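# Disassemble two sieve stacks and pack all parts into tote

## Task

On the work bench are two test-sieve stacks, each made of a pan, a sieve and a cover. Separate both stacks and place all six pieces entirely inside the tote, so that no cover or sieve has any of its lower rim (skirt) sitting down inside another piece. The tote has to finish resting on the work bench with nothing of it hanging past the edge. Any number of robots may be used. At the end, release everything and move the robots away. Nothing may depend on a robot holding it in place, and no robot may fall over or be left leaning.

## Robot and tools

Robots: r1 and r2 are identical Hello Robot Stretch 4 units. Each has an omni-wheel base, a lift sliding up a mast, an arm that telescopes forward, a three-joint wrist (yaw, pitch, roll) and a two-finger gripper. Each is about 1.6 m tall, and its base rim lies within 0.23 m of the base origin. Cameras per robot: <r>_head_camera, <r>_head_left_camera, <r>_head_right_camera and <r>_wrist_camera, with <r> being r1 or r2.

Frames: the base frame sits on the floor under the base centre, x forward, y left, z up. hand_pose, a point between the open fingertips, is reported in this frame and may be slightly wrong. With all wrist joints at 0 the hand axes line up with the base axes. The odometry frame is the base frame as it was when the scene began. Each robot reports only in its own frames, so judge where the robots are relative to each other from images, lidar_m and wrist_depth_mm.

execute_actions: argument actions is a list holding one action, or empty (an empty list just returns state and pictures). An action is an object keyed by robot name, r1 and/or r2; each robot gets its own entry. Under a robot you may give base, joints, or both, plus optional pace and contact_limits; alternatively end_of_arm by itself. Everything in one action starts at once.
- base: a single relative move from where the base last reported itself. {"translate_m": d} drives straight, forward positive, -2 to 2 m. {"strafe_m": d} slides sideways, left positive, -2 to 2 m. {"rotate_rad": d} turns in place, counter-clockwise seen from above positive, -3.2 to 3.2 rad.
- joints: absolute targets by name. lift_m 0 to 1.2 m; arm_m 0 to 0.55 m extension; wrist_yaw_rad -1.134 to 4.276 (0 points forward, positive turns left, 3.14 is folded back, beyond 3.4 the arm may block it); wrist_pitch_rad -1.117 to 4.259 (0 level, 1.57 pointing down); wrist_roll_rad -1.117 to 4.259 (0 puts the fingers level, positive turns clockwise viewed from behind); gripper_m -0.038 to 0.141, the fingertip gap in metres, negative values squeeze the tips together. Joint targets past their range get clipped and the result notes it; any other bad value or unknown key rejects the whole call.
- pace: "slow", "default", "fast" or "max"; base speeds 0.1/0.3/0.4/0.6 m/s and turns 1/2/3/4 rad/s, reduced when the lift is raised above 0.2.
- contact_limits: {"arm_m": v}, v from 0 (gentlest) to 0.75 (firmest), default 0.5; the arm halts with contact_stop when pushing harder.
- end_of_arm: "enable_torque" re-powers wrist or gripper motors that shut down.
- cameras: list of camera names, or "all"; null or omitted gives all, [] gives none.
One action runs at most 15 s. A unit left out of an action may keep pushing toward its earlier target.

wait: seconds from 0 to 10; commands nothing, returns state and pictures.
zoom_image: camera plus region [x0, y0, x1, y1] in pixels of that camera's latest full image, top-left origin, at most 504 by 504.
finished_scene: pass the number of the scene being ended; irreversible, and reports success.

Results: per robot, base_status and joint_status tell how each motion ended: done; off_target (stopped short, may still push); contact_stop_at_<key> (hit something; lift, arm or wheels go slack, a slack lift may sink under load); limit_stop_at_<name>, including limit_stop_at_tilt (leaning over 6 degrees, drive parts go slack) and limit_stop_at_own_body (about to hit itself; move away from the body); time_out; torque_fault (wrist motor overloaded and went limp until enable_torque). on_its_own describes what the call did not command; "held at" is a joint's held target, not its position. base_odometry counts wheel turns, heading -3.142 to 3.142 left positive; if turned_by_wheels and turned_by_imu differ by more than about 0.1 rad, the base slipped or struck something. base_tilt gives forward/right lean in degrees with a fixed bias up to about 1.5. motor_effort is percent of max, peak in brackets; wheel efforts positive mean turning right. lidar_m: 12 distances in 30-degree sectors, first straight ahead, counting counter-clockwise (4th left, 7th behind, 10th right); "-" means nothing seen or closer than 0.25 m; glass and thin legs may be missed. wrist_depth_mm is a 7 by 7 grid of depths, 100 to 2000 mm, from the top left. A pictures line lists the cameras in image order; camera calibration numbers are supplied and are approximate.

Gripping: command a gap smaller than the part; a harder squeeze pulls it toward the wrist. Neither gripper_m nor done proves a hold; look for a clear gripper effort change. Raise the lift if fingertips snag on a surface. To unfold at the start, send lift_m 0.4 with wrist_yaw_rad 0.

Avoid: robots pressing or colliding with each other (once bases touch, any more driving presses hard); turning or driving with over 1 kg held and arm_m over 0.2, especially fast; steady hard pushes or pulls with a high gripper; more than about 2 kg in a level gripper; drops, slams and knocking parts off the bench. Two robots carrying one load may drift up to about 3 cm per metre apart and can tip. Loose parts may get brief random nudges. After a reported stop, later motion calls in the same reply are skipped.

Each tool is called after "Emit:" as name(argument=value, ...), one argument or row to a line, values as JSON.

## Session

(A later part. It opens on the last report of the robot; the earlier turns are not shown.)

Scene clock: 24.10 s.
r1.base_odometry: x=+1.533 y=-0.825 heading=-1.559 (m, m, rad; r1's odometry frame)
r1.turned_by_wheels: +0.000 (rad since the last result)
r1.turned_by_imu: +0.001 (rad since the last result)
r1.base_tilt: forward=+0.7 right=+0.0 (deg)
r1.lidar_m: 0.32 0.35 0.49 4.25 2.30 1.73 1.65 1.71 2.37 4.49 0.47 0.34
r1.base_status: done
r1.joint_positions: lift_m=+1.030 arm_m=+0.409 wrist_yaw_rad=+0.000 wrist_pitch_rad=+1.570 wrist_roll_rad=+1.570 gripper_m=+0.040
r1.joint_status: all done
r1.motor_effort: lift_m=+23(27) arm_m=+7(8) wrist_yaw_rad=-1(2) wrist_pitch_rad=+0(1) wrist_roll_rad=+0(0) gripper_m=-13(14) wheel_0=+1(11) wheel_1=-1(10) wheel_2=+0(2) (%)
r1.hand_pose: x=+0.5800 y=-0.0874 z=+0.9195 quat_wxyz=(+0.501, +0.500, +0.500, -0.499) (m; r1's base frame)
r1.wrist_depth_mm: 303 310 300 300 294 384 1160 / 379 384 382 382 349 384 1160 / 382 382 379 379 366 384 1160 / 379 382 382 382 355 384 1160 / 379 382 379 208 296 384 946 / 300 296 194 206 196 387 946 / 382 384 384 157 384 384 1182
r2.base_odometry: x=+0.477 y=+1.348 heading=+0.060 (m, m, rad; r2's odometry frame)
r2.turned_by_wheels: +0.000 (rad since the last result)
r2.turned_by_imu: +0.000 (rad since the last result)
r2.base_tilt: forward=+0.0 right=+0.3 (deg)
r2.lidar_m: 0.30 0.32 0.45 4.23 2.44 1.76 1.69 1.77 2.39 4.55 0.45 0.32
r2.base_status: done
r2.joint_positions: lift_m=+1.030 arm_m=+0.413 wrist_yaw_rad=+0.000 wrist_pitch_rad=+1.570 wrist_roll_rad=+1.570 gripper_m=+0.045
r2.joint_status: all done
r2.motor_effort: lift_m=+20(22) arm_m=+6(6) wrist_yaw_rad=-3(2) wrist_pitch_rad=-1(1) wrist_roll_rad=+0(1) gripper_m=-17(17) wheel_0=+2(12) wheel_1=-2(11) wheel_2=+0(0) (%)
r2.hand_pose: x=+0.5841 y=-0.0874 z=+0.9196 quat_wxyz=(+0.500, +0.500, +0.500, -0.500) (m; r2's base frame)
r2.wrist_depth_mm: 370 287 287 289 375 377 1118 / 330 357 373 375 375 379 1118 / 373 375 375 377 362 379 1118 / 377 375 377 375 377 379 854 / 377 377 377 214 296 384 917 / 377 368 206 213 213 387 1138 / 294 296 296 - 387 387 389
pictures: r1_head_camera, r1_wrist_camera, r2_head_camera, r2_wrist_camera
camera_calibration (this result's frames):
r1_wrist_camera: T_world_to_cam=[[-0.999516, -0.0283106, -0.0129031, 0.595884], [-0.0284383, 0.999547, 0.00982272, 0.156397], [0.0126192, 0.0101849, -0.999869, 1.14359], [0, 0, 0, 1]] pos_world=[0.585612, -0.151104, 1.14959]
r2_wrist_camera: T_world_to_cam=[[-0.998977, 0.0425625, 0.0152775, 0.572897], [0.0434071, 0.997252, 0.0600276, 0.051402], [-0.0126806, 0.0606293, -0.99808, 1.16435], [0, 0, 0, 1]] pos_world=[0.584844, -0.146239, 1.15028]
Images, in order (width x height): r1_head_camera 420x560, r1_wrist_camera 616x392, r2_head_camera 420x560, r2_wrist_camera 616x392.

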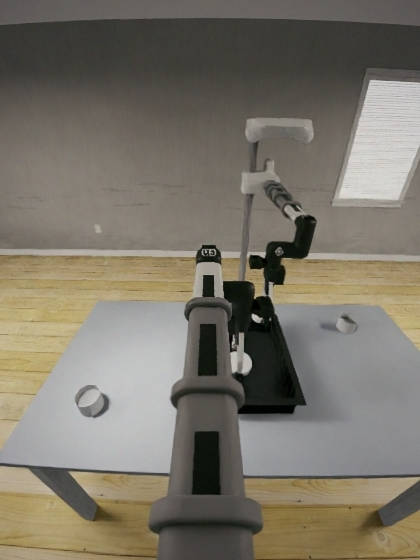

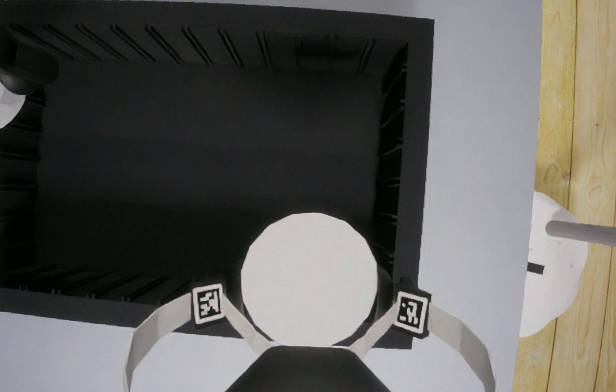

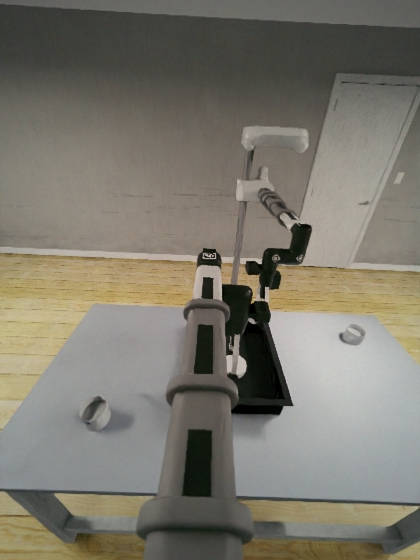

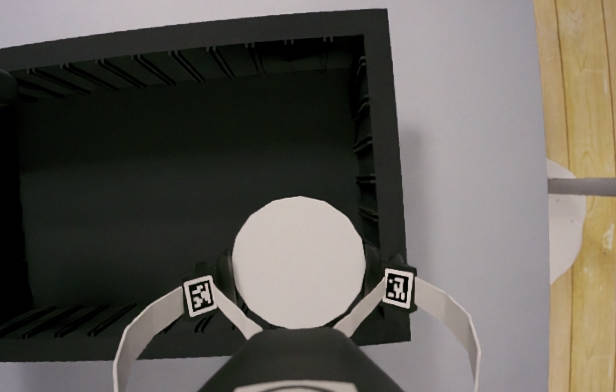

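Emit:
execute_actions(
  actions=[
    {"r1":{"base":{"strafe_m":-0.01},"joints":{"arm_m":0.428,"lift_m":0.99}},"r2":{"joints":{"arm_m":0.447,"lift_m":0.99}}},
  ],
  cameras=[],
)

Emit:
execute_actions(
  actions=[
    {"r1":{"joints":{"lift_m":0.897}},"r2":{"joints":{"lift_m":0.898}}},
  ],
  cameras=["r1_wrist_camera","r2_wrist_camera"],
)

Emit:
execute_actions(
  actions=[
    {"r1":{"joints":{"gripper_m":0.095}},"r2":{"joints":{"gripper_m":0.095}}},
  ],
  cameras=[],
)

Emit:
execute_actions(
  actions=[
    {"r1":{"joints":{"lift_m":1.01},"pace":"fast"},"r2":{"joints":{"lift_m":1.01},"pace":"fast"}},
  ],
  cameras=["r1_wrist_camera","r2_wrist_camera"],
)

Emit:
execute_actions(
  actions=[
    {"r1":{"base":{"strafe_m":0.50},"joints":{"arm_m":0.357,"gripper_m":0.105},"pace":"fast"},"r2":{"base":{"strafe_m":0.433},"joints":{"arm_m":0.311,"gripper_m":0.105},"pace":"fast"}},
  ],
  cameras=[],
)

Emit:
execute_actions(
  actions=[
    {"r1":{"joints":{"lift_m":0.917}},"r2":{"joints":{"lift_m":0.919}}},
  ],
  cameras=["r1_wrist_camera","r2_wrist_camera"],
)

Scene clock: 27.77 s.
r1.base_odometry: x=+1.523 y=-0.825 heading=-1.559 (m, m, rad; r1's odometry frame)
r1.turned_by_wheels: +0.000 (rad since the last result)
r1.turned_by_imu: +0.001 (rad since the last result)
r1.base_tilt: forward=+0.6 right=-0.1 (deg)
r1.lidar_m: 0.32 0.36 0.51 4.24 2.29 1.72 1.65 1.72 2.39 4.49 0.48 0.35
r1.base_status: done
r1.joint_positions: lift_m=+0.990 arm_m=+0.427 wrist_yaw_rad=+0.000 wrist_pitch_rad=+1.570 wrist_roll_rad=+1.570 gripper_m=+0.040
r1.joint_status: all done
r1.motor_effort: lift_m=+18(23) arm_m=+6(8) wrist_yaw_rad=+0(0) wrist_pitch_rad=-2(1) wrist_roll_rad=+2(2) gripper_m=-13(15) wheel_0=+4(9) wheel_1=-4(9) wheel_2=+0(0) (%)
r1.hand_pose: x=+0.5980 y=-0.0874 z=+0.8800 quat_wxyz=(+0.500, +0.500, +0.500, -0.500) (m; r1's base frame)
r1.wrist_depth_mm: 182 287 285 271 258 343 345 / 214 342 342 340 342 343 343 / 224 342 340 343 340 343 343 / 338 342 340 342 340 343 343 / 342 340 342 208 287 343 343 / 285 303 194 206 196 345 342 / 345 255 255 157 253 343 1118
r2.base_odometry: x=+0.477 y=+1.348 heading=+0.060 (m, m, rad; r2's odometry frame)
r2.turned_by_wheels: +0.000 (rad since the last result)
r2.turned_by_imu: -0.001 (rad since the last result)
r2.base_tilt: forward=-0.1 right=+0.3 (deg)
r2.lidar_m: 0.29 0.31 0.43 4.24 2.43 1.77 1.68 1.77 2.39 4.54 0.45 0.32
r2.base_status: not commanded
r2.joint_positions: lift_m=+0.990 arm_m=+0.446 wrist_yaw_rad=+0.000 wrist_pitch_rad=+1.570 wrist_roll_rad=+1.570 gripper_m=+0.045
r2.joint_status: all done
r2.motor_effort: lift_m=+17(20) arm_m=+6(7) wrist_yaw_rad=-3(2) wrist_pitch_rad=-1(0) wrist_roll_rad=-1(1) gripper_m=-16(18) wheel_0=+2(2) wheel_1=-1(2) wheel_2=+0(0) (%)
r2.hand_pose: x=+0.6170 y=-0.0874 z=+0.8799 quat_wxyz=(+0.500, +0.500, +0.500, -0.500) (m; r2's base frame)
r2.wrist_depth_mm: 247 248 262 277 270 338 340 / 201 332 334 336 327 338 340 / 332 334 336 336 336 340 342 / 336 336 338 338 340 343 342 / 336 340 338 213 281 343 345 / 338 340 206 214 213 345 345 / 258 256 257 - 257 347 349
pictures: none
No camera images: the call's "cameras" was empty. Leave "cameras" out to get every camera's image.

Scene clock: 29.17 s.
r1.base_odometry: x=+1.523 y=-0.825 heading=-1.559 (m, m, rad; r1's odometry frame)
r1.turned_by_wheels: +0.000 (rad since the last result)
r1.turned_by_imu: +0.000 (rad since the last result)
r1.base_tilt: forward=+0.7 right=-0.1 (deg)
r1.lidar_m: 0.31 0.37 0.49 4.25 2.30 1.71 1.65 1.72 2.38 4.49 0.47 0.33
r1.base_status: not commanded
r1.joint_positions: lift_m=+0.897 arm_m=+0.427 wrist_yaw_rad=+0.000 wrist_pitch_rad=+1.570 wrist_roll_rad=+1.570 gripper_m=+0.040
r1.joint_status: all done
r1.motor_effort: lift_m=+18(16) arm_m=+6(6) wrist_yaw_rad=-1(0) wrist_pitch_rad=+0(2) wrist_roll_rad=+1(1) gripper_m=-16(13) wheel_0=+4(4) wheel_1=-4(4) wheel_2=+0(0) (%)
r1.hand_pose: x=+0.5980 y=-0.0874 z=+0.7870 quat_wxyz=(+0.500, +0.500, +0.500, -0.500) (m; r1's base frame)
r1.wrist_depth_mm: 183 247 249 247 249 192 161 / 213 248 246 248 247 192 160 / 224 248 247 247 247 189 161 / 249 248 248 248 247 187 161 / 248 248 248 208 246 179 161 / 247 248 194 207 197 165 250 / 205 205 226 157 237 161 249
r2.base_odometry: x=+0.477 y=+1.348 heading=+0.060 (m, m, rad; r2's odometry frame)
r2.turned_by_wheels: +0.000 (rad since the last result)
r2.turned_by_imu: +0.000 (rad since the last result)
r2.base_tilt: forward=+0.0 right=+0.2 (deg)
r2.lidar_m: 0.29 0.33 0.45 4.23 2.44 1.78 1.69 1.77 2.40 4.55 0.46 0.32
r2.base_status: not commanded
r2.joint_positions: lift_m=+0.898 arm_m=+0.446 wrist_yaw_rad=+0.000 wrist_pitch_rad=+1.570 wrist_roll_rad=+1.570 gripper_m=+0.045
r2.joint_status: all done
r2.motor_effort: lift_m=+16(17) arm_m=+6(6) wrist_yaw_rad=-3(3) wrist_pitch_rad=-1(1) wrist_roll_rad=-1(1) gripper_m=-17(18) wheel_0=+2(2) wheel_1=-1(1) wheel_2=+0(0) (%)
r2.hand_pose: x=+0.6170 y=-0.0874 z=+0.7879 quat_wxyz=(+0.500, +0.500, +0.500, -0.500) (m; r2's base frame)
r2.wrist_depth_mm: 234 243 243 243 244 161 247 / 202 243 244 245 245 169 248 / 244 244 245 246 246 176 250 / 245 246 246 247 248 180 251 / 247 247 247 214 249 184 164 / 248 248 206 214 213 165 165 / 250 237 250 - 233 175 165
pictures: r1_wrist_camera, r2_wrist_camera
camera_calibration (this result's frames):
r1_wrist_camera: T_world_to_cam=[[-0.999518, -0.02826, -0.0128857, 0.612155], [-0.0283875, 0.999549, 0.00982322, 0.15818], [0.0126023, 0.0101843, -0.999869, 1.01085], [0, 0, 0, 1]] pos_world=[0.603611, -0.151104, 1.01706]
r2_wrist_camera: T_world_to_cam=[[-0.998975, 0.0426083, 0.0152615, 0.607855], [0.0434518, 0.99725, 0.0600283, 0.0578473], [-0.0126618, 0.0606299, -0.99808, 1.03333], [0, 0, 0, 1]] pos_world=[0.617802, -0.146239, 1.0186]
Images, in order (width x height): r1_wrist_camera 616x392, r2_wrist_camera 616x392.

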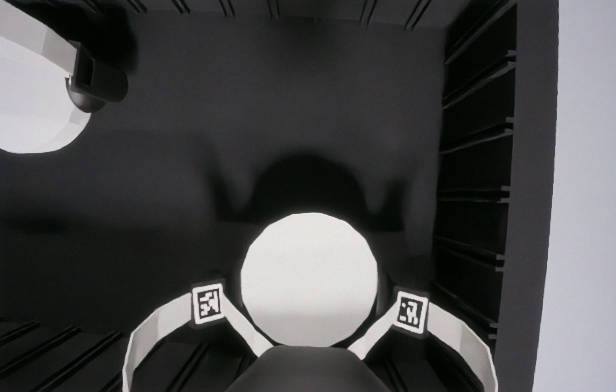

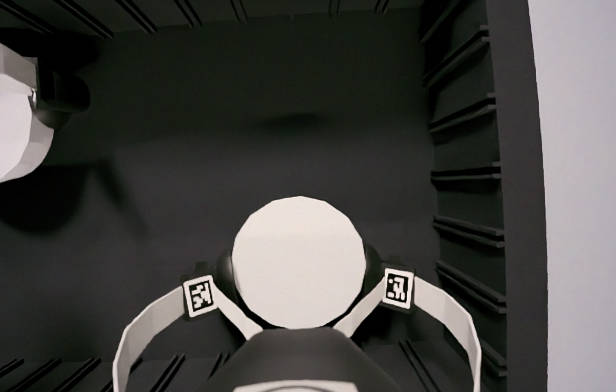

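Scene clock: 30.53 s.
r1.base_odometry: x=+1.523 y=-0.825 heading=-1.559 (m, m, rad; r1's odometry frame)
r1.turned_by_wheels: +0.000 (rad since the last result)
r1.turned_by_imu: +0.000 (rad since the last result)
r1.base_tilt: forward=+0.7 right=+0.0 (deg)
r1.lidar_m: 0.30 0.34 0.47 4.26 2.28 1.70 1.65 1.72 2.40 4.49 0.46 0.33
r1.base_status: not commanded
r1.joint_positions: lift_m=+0.897 arm_m=+0.427 wrist_yaw_rad=+0.000 wrist_pitch_rad=+1.570 wrist_roll_rad=+1.570 gripper_m=+0.095
r1.joint_status: all done
r1.motor_effort: lift_m=+18(18) arm_m=+7(6) wrist_yaw_rad=-1(1) wrist_pitch_rad=+0(1) wrist_roll_rad=+1(0) gripper_m=-1(10) wheel_0=+4(4) wheel_1=-4(4) wheel_2=+0(0) (%)
r1.hand_pose: x=+0.5980 y=-0.0874 z=+0.7870 quat_wxyz=(+0.500, +0.500, +0.500, -0.500) (m; r1's base frame)
r1.wrist_depth_mm: 247 247 247 247 247 192 161 / 225 220 248 249 247 192 160 / 225 247 248 248 247 188 161 / 248 247 248 247 249 186 161 / 247 248 248 226 248 179 161 / 248 247 216 225 203 167 251 / 204 208 234 122 242 161 251
r2.base_odometry: x=+0.477 y=+1.348 heading=+0.060 (m, m, rad; r2's odometry frame)
r2.turned_by_wheels: +0.000 (rad since the last result)
r2.turned_by_imu: +0.000 (rad since the last result)
r2.base_tilt: forward=+0.1 right=+0.3 (deg)
r2.lidar_m: 0.30 0.33 0.45 4.24 2.42 1.77 1.69 1.76 2.38 4.55 0.46 0.32
r2.base_status: not commanded
r2.joint_positions: lift_m=+0.898 arm_m=+0.446 wrist_yaw_rad=+0.000 wrist_pitch_rad=+1.570 wrist_roll_rad=+1.570 gripper_m=+0.095
r2.joint_status: all done
r2.motor_effort: lift_m=+17(17) arm_m=+6(6) wrist_yaw_rad=-2(3) wrist_pitch_rad=+0(0) wrist_roll_rad=-1(1) gripper_m=-1(15) wheel_0=+2(2) wheel_1=-2(2) wheel_2=+0(0) (%)
r2.hand_pose: x=+0.6170 y=-0.0874 z=+0.7879 quat_wxyz=(+0.500, +0.500, +0.500, -0.500) (m; r2's base frame)
r2.wrist_depth_mm: 233 242 243 243 244 161 248 / 201 243 244 244 245 169 248 / 230 245 245 246 247 176 250 / 245 245 247 247 248 181 251 / 247 247 247 227 248 185 164 / 248 249 227 227 250 174 165 / 248 237 250 - 234 174 166
pictures: none
No camera images: the call's "cameras" was empty. Leave "cameras" out to get every camera's image.

Scene clock: 31.77 s.
r1.base_odometry: x=+1.523 y=-0.825 heading=-1.559 (m, m, rad; r1's odometry frame)
r1.turned_by_wheels: +0.000 (rad since the last result)
r1.turned_by_imu: +0.000 (rad since the last result)
r1.base_tilt: forward=+0.6 right=-0.1 (deg)
r1.lidar_m: 0.32 0.34 0.51 4.25 2.29 1.69 1.64 1.72 2.40 4.48 0.48 0.33
r1.base_status: not commanded
r1.joint_positions: lift_m=+1.010 arm_m=+0.427 wrist_yaw_rad=+0.000 wrist_pitch_rad=+1.570 wrist_roll_rad=+1.570 gripper_m=+0.095
r1.joint_status: all done
r1.motor_effort: lift_m=+24(25) arm_m=+6(7) wrist_yaw_rad=-2(1) wrist_pitch_rad=+0(1) wrist_roll_rad=+3(1) gripper_m=+0(1) wheel_0=+4(4) wheel_1=-4(4) wheel_2=+0(0) (%)
r1.hand_pose: x=+0.5980 y=-0.0874 z=+0.8995 quat_wxyz=(+0.500, +0.500, +0.500, -0.500) (m; r1's base frame)
r1.wrist_depth_mm: 179 281 283 277 273 362 362 / 342 220 362 359 349 364 362 / 362 336 359 359 364 362 362 / 359 362 362 362 359 362 366 / 362 362 359 340 353 364 866 / 285 310 216 340 204 364 917 / 362 362 274 121 276 364 1118
r2.base_odometry: x=+0.477 y=+1.348 heading=+0.060 (m, m, rad; r2's odometry frame)
r2.turned_by_wheels: +0.000 (rad since the last result)
r2.turned_by_imu: +0.000 (rad since the last result)
r2.base_tilt: forward=+0.0 right=+0.2 (deg)
r2.lidar_m: 0.31 0.32 0.46 4.23 2.43 1.76 1.69 1.78 2.38 4.55 0.44 0.32
r2.base_status: not commanded
r2.joint_positions: lift_m=+1.010 arm_m=+0.446 wrist_yaw_rad=+0.000 wrist_pitch_rad=+1.570 wrist_roll_rad=+1.570 gripper_m=+0.095
r2.joint_status: all done
r2.motor_effort: lift_m=+21(22) arm_m=+6(6) wrist_yaw_rad=-3(3) wrist_pitch_rad=+0(1) wrist_roll_rad=-1(1) gripper_m=-3(3) wheel_0=+2(2) wheel_1=-1(2) wheel_2=+0(0) (%)
r2.hand_pose: x=+0.6170 y=-0.0874 z=+0.8996 quat_wxyz=(+0.500, +0.500, +0.500, -0.500) (m; r2's base frame)
r2.wrist_depth_mm: 266 267 268 276 272 357 357 / 198 329 353 355 327 359 357 / 334 345 355 355 342 357 362 / 355 357 357 355 357 362 362 / 355 357 359 340 291 364 364 / 347 342 293 338 277 366 366 / 276 276 276 - 320 368 368
pictures: r1_wrist_camera, r2_wrist_camera
camera_calibration (this result's frames):
r1_wrist_camera: T_world_to_cam=[[-0.999519, -0.0282583, -0.0128152, 0.613532], [-0.0283851, 0.999549, 0.00982522, 0.157072], [0.0125318, 0.0101842, -0.99987, 1.12339], [0, 0, 0, 1]] pos_world=[0.603617, -0.151104, 1.12956]
r2_wrist_camera: T_world_to_cam=[[-0.998972, 0.0426895, 0.0152216, 0.606205], [0.0435305, 0.997247, 0.06003, 0.0510951], [-0.012617, 0.060631, -0.998081, 1.14472], [0, 0, 0, 1]] pos_world=[0.617801, -0.146239, 1.13023]
Images, in order (width x height): r1_wrist_camera 616x392, r2_wrist_camera 616x392.

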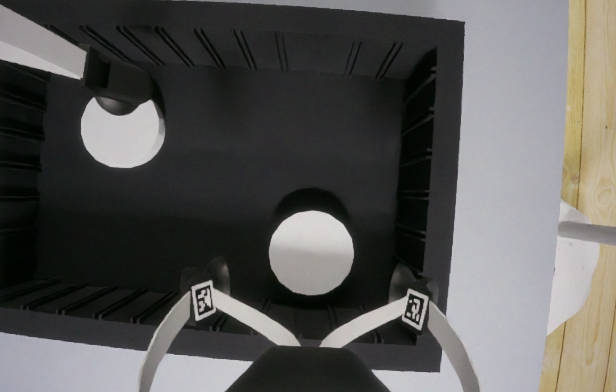

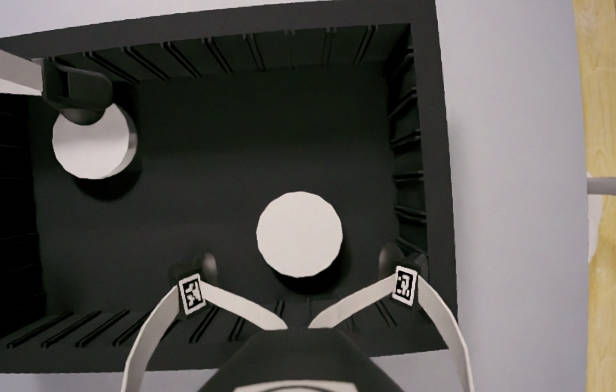

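Scene clock: 34.50 s.
r1.base_odometry: x=+2.023 y=-0.819 heading=-1.559 (m, m, rad; r1's odometry frame)
r1.turned_by_wheels: +0.000 (rad since the last result)
r1.turned_by_imu: +0.000 (rad since the last result)
r1.base_tilt: forward=+0.6 right=-0.1 (deg)
r1.lidar_m: 0.33 0.35 3.88 3.76 2.31 1.67 1.63 1.71 2.38 1.31 0.48 0.34
r1.base_status: done
r1.joint_positions: lift_m=+1.010 arm_m=+0.358 wrist_yaw_rad=+0.000 wrist_pitch_rad=+1.570 wrist_roll_rad=+1.570 gripper_m=+0.105
r1.joint_status: all done
r1.motor_effort: lift_m=+24(24) arm_m=-6(4) wrist_yaw_rad=+1(1) wrist_pitch_rad=-1(1) wrist_roll_rad=+1(2) gripper_m=-2(4) wheel_0=+0(13) wheel_1=+0(11) wheel_2=+0(2) (%)
r1.hand_pose: x=+0.5292 y=-0.0874 z=+0.8995 quat_wxyz=(+0.500, +0.500, +0.500, -0.500) (m; r1's base frame)
r1.wrist_depth_mm: 362 364 364 364 364 366 1138 / 364 362 364 364 368 364 1138 / 362 366 366 364 364 366 1138 / 364 364 364 364 366 366 1138 / 364 366 362 330 366 364 917 / 364 364 216 364 199 931 1138 / 364 362 364 122 364 1160 1138
r2.base_odometry: x=+0.451 y=+1.780 heading=+0.060 (m, m, rad; r2's odometry frame)
r2.turned_by_wheels: +0.000 (rad since the last result)
r2.turned_by_imu: -0.002 (rad since the last result)
r2.base_tilt: forward=-0.2 right=+0.4 (deg)
r2.lidar_m: 0.30 0.32 3.94 3.79 2.44 1.79 1.69 1.79 2.39 1.25 0.45 0.32
r2.base_status: done
r2.joint_positions: lift_m=+1.010 arm_m=+0.312 wrist_yaw_rad=+0.000 wrist_pitch_rad=+1.570 wrist_roll_rad=+1.570 gripper_m=+0.105
r2.joint_status: all done
r2.motor_effort: lift_m=+20(21) arm_m=-6(4) wrist_yaw_rad=-2(2) wrist_pitch_rad=+0(0) wrist_roll_rad=+0(1) gripper_m=-1(4) wheel_0=-3(13) wheel_1=+2(13) wheel_2=+0(1) (%)
r2.hand_pose: x=+0.4831 y=-0.0874 z=+0.8996 quat_wxyz=(+0.500, +0.500, +0.500, -0.500) (m; r2's base frame)
r2.wrist_depth_mm: 351 353 355 355 355 1098 1098 / 355 355 355 357 359 1098 1098 / 355 357 357 357 357 1098 1098 / 357 359 362 362 362 904 904 / 359 362 362 329 362 917 1118 / 362 362 362 364 366 917 1118 / 364 366 366 - 366 1118 1138
pictures: none
No camera images: the call's "cameras" was empty. Leave "cameras" out to get every camera's image.

Scene clock: 35.90 s.
r1.base_odometry: x=+2.023 y=-0.819 heading=-1.559 (m, m, rad; r1's odometry frame)
r1.turned_by_wheels: +0.000 (rad since the last result)
r1.turned_by_imu: +0.000 (rad since the last result)
r1.base_tilt: forward=+0.8 right=-0.1 (deg)
r1.lidar_m: 0.34 0.35 3.88 3.75 2.31 1.69 1.63 1.69 2.37 1.32 0.49 0.35
r1.base_status: not commanded
r1.joint_positions: lift_m=+0.917 arm_m=+0.358 wrist_yaw_rad=+0.000 wrist_pitch_rad=+1.570 wrist_roll_rad=+1.570 gripper_m=+0.105
r1.joint_status: all done
r1.motor_effort: lift_m=+18(23) arm_m=-6(6) wrist_yaw_rad=+0(0) wrist_pitch_rad=+2(2) wrist_roll_rad=+1(0) gripper_m=+0(1) wheel_0=+0(0) wheel_1=+0(0) wheel_2=+0(0) (%)
r1.hand_pose: x=+0.5292 y=-0.0874 z=+0.8070 quat_wxyz=(+0.500, +0.500, +0.500, -0.500) (m; r1's base frame)
r1.wrist_depth_mm: 268 271 271 271 271 270 1060 / 270 270 270 271 270 270 1060 / 270 270 272 271 270 270 1060 / 271 271 270 271 270 271 820 / 268 271 271 236 270 270 820 / 272 271 214 237 199 270 820 / 271 272 272 122 271 270 1060
r2.base_odometry: x=+0.451 y=+1.780 heading=+0.060 (m, m, rad; r2's odometry frame)
r2.turned_by_wheels: +0.000 (rad since the last result)
r2.turned_by_imu: +0.000 (rad since the last result)
r2.base_tilt: forward=+0.0 right=+0.3 (deg)
r2.lidar_m: 0.29 0.32 3.97 3.80 2.43 1.79 1.69 1.75 2.40 1.26 0.45 0.32
r2.base_status: not commanded
r2.joint_positions: lift_m=+0.919 arm_m=+0.312 wrist_yaw_rad=+0.000 wrist_pitch_rad=+1.570 wrist_roll_rad=+1.570 gripper_m=+0.105
r2.joint_status: all done
r2.motor_effort: lift_m=+16(18) arm_m=-6(6) wrist_yaw_rad=-2(2) wrist_pitch_rad=+0(1) wrist_roll_rad=-1(1) gripper_m=-2(1) wheel_0=-4(3) wheel_1=+2(2) wheel_2=+0(0) (%)
r2.hand_pose: x=+0.4831 y=-0.0874 z=+0.8089 quat_wxyz=(+0.500, +0.500, +0.500, -0.500) (m; r2's base frame)
r2.wrist_depth_mm: 265 266 266 267 268 268 1025 / 266 267 267 267 268 270 1008 / 267 268 268 270 270 272 1008 / 268 270 271 271 272 272 820 / 271 271 239 238 272 273 820 / 271 272 234 239 274 276 1042 / 274 274 274 - 276 277 1042
pictures: r1_wrist_camera, r2_wrist_camera
camera_calibration (this result's frames):
r1_wrist_camera: T_world_to_cam=[[-0.999523, -0.0281091, -0.0127672, 0.543594], [-0.0282355, 0.999553, 0.00982658, 0.155949], [0.0124852, 0.0101824, -0.99987, 1.0318], [0, 0, 0, 1]] pos_world=[0.534856, -0.151105, 1.03708]
r2_wrist_camera: T_world_to_cam=[[-0.998965, 0.0428674, 0.0151803, 0.473825], [0.0437055, 0.997239, 0.0600318, 0.0622791], [-0.0125649, 0.0606332, -0.998081, 1.05256], [0, 0, 0, 1]] pos_world=[0.483838, -0.146239, 1.03961]
Images, in order (width x height): r1_wrist_camera 616x392, r2_wrist_camera 616x392.

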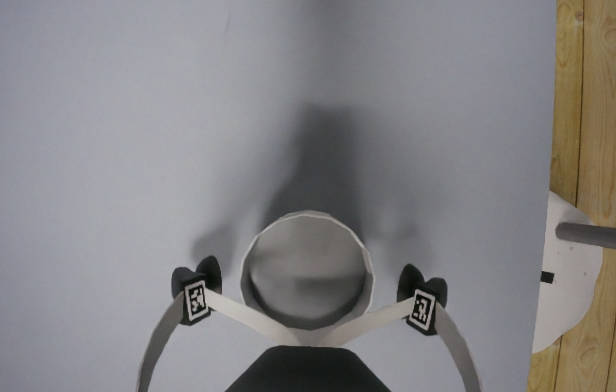

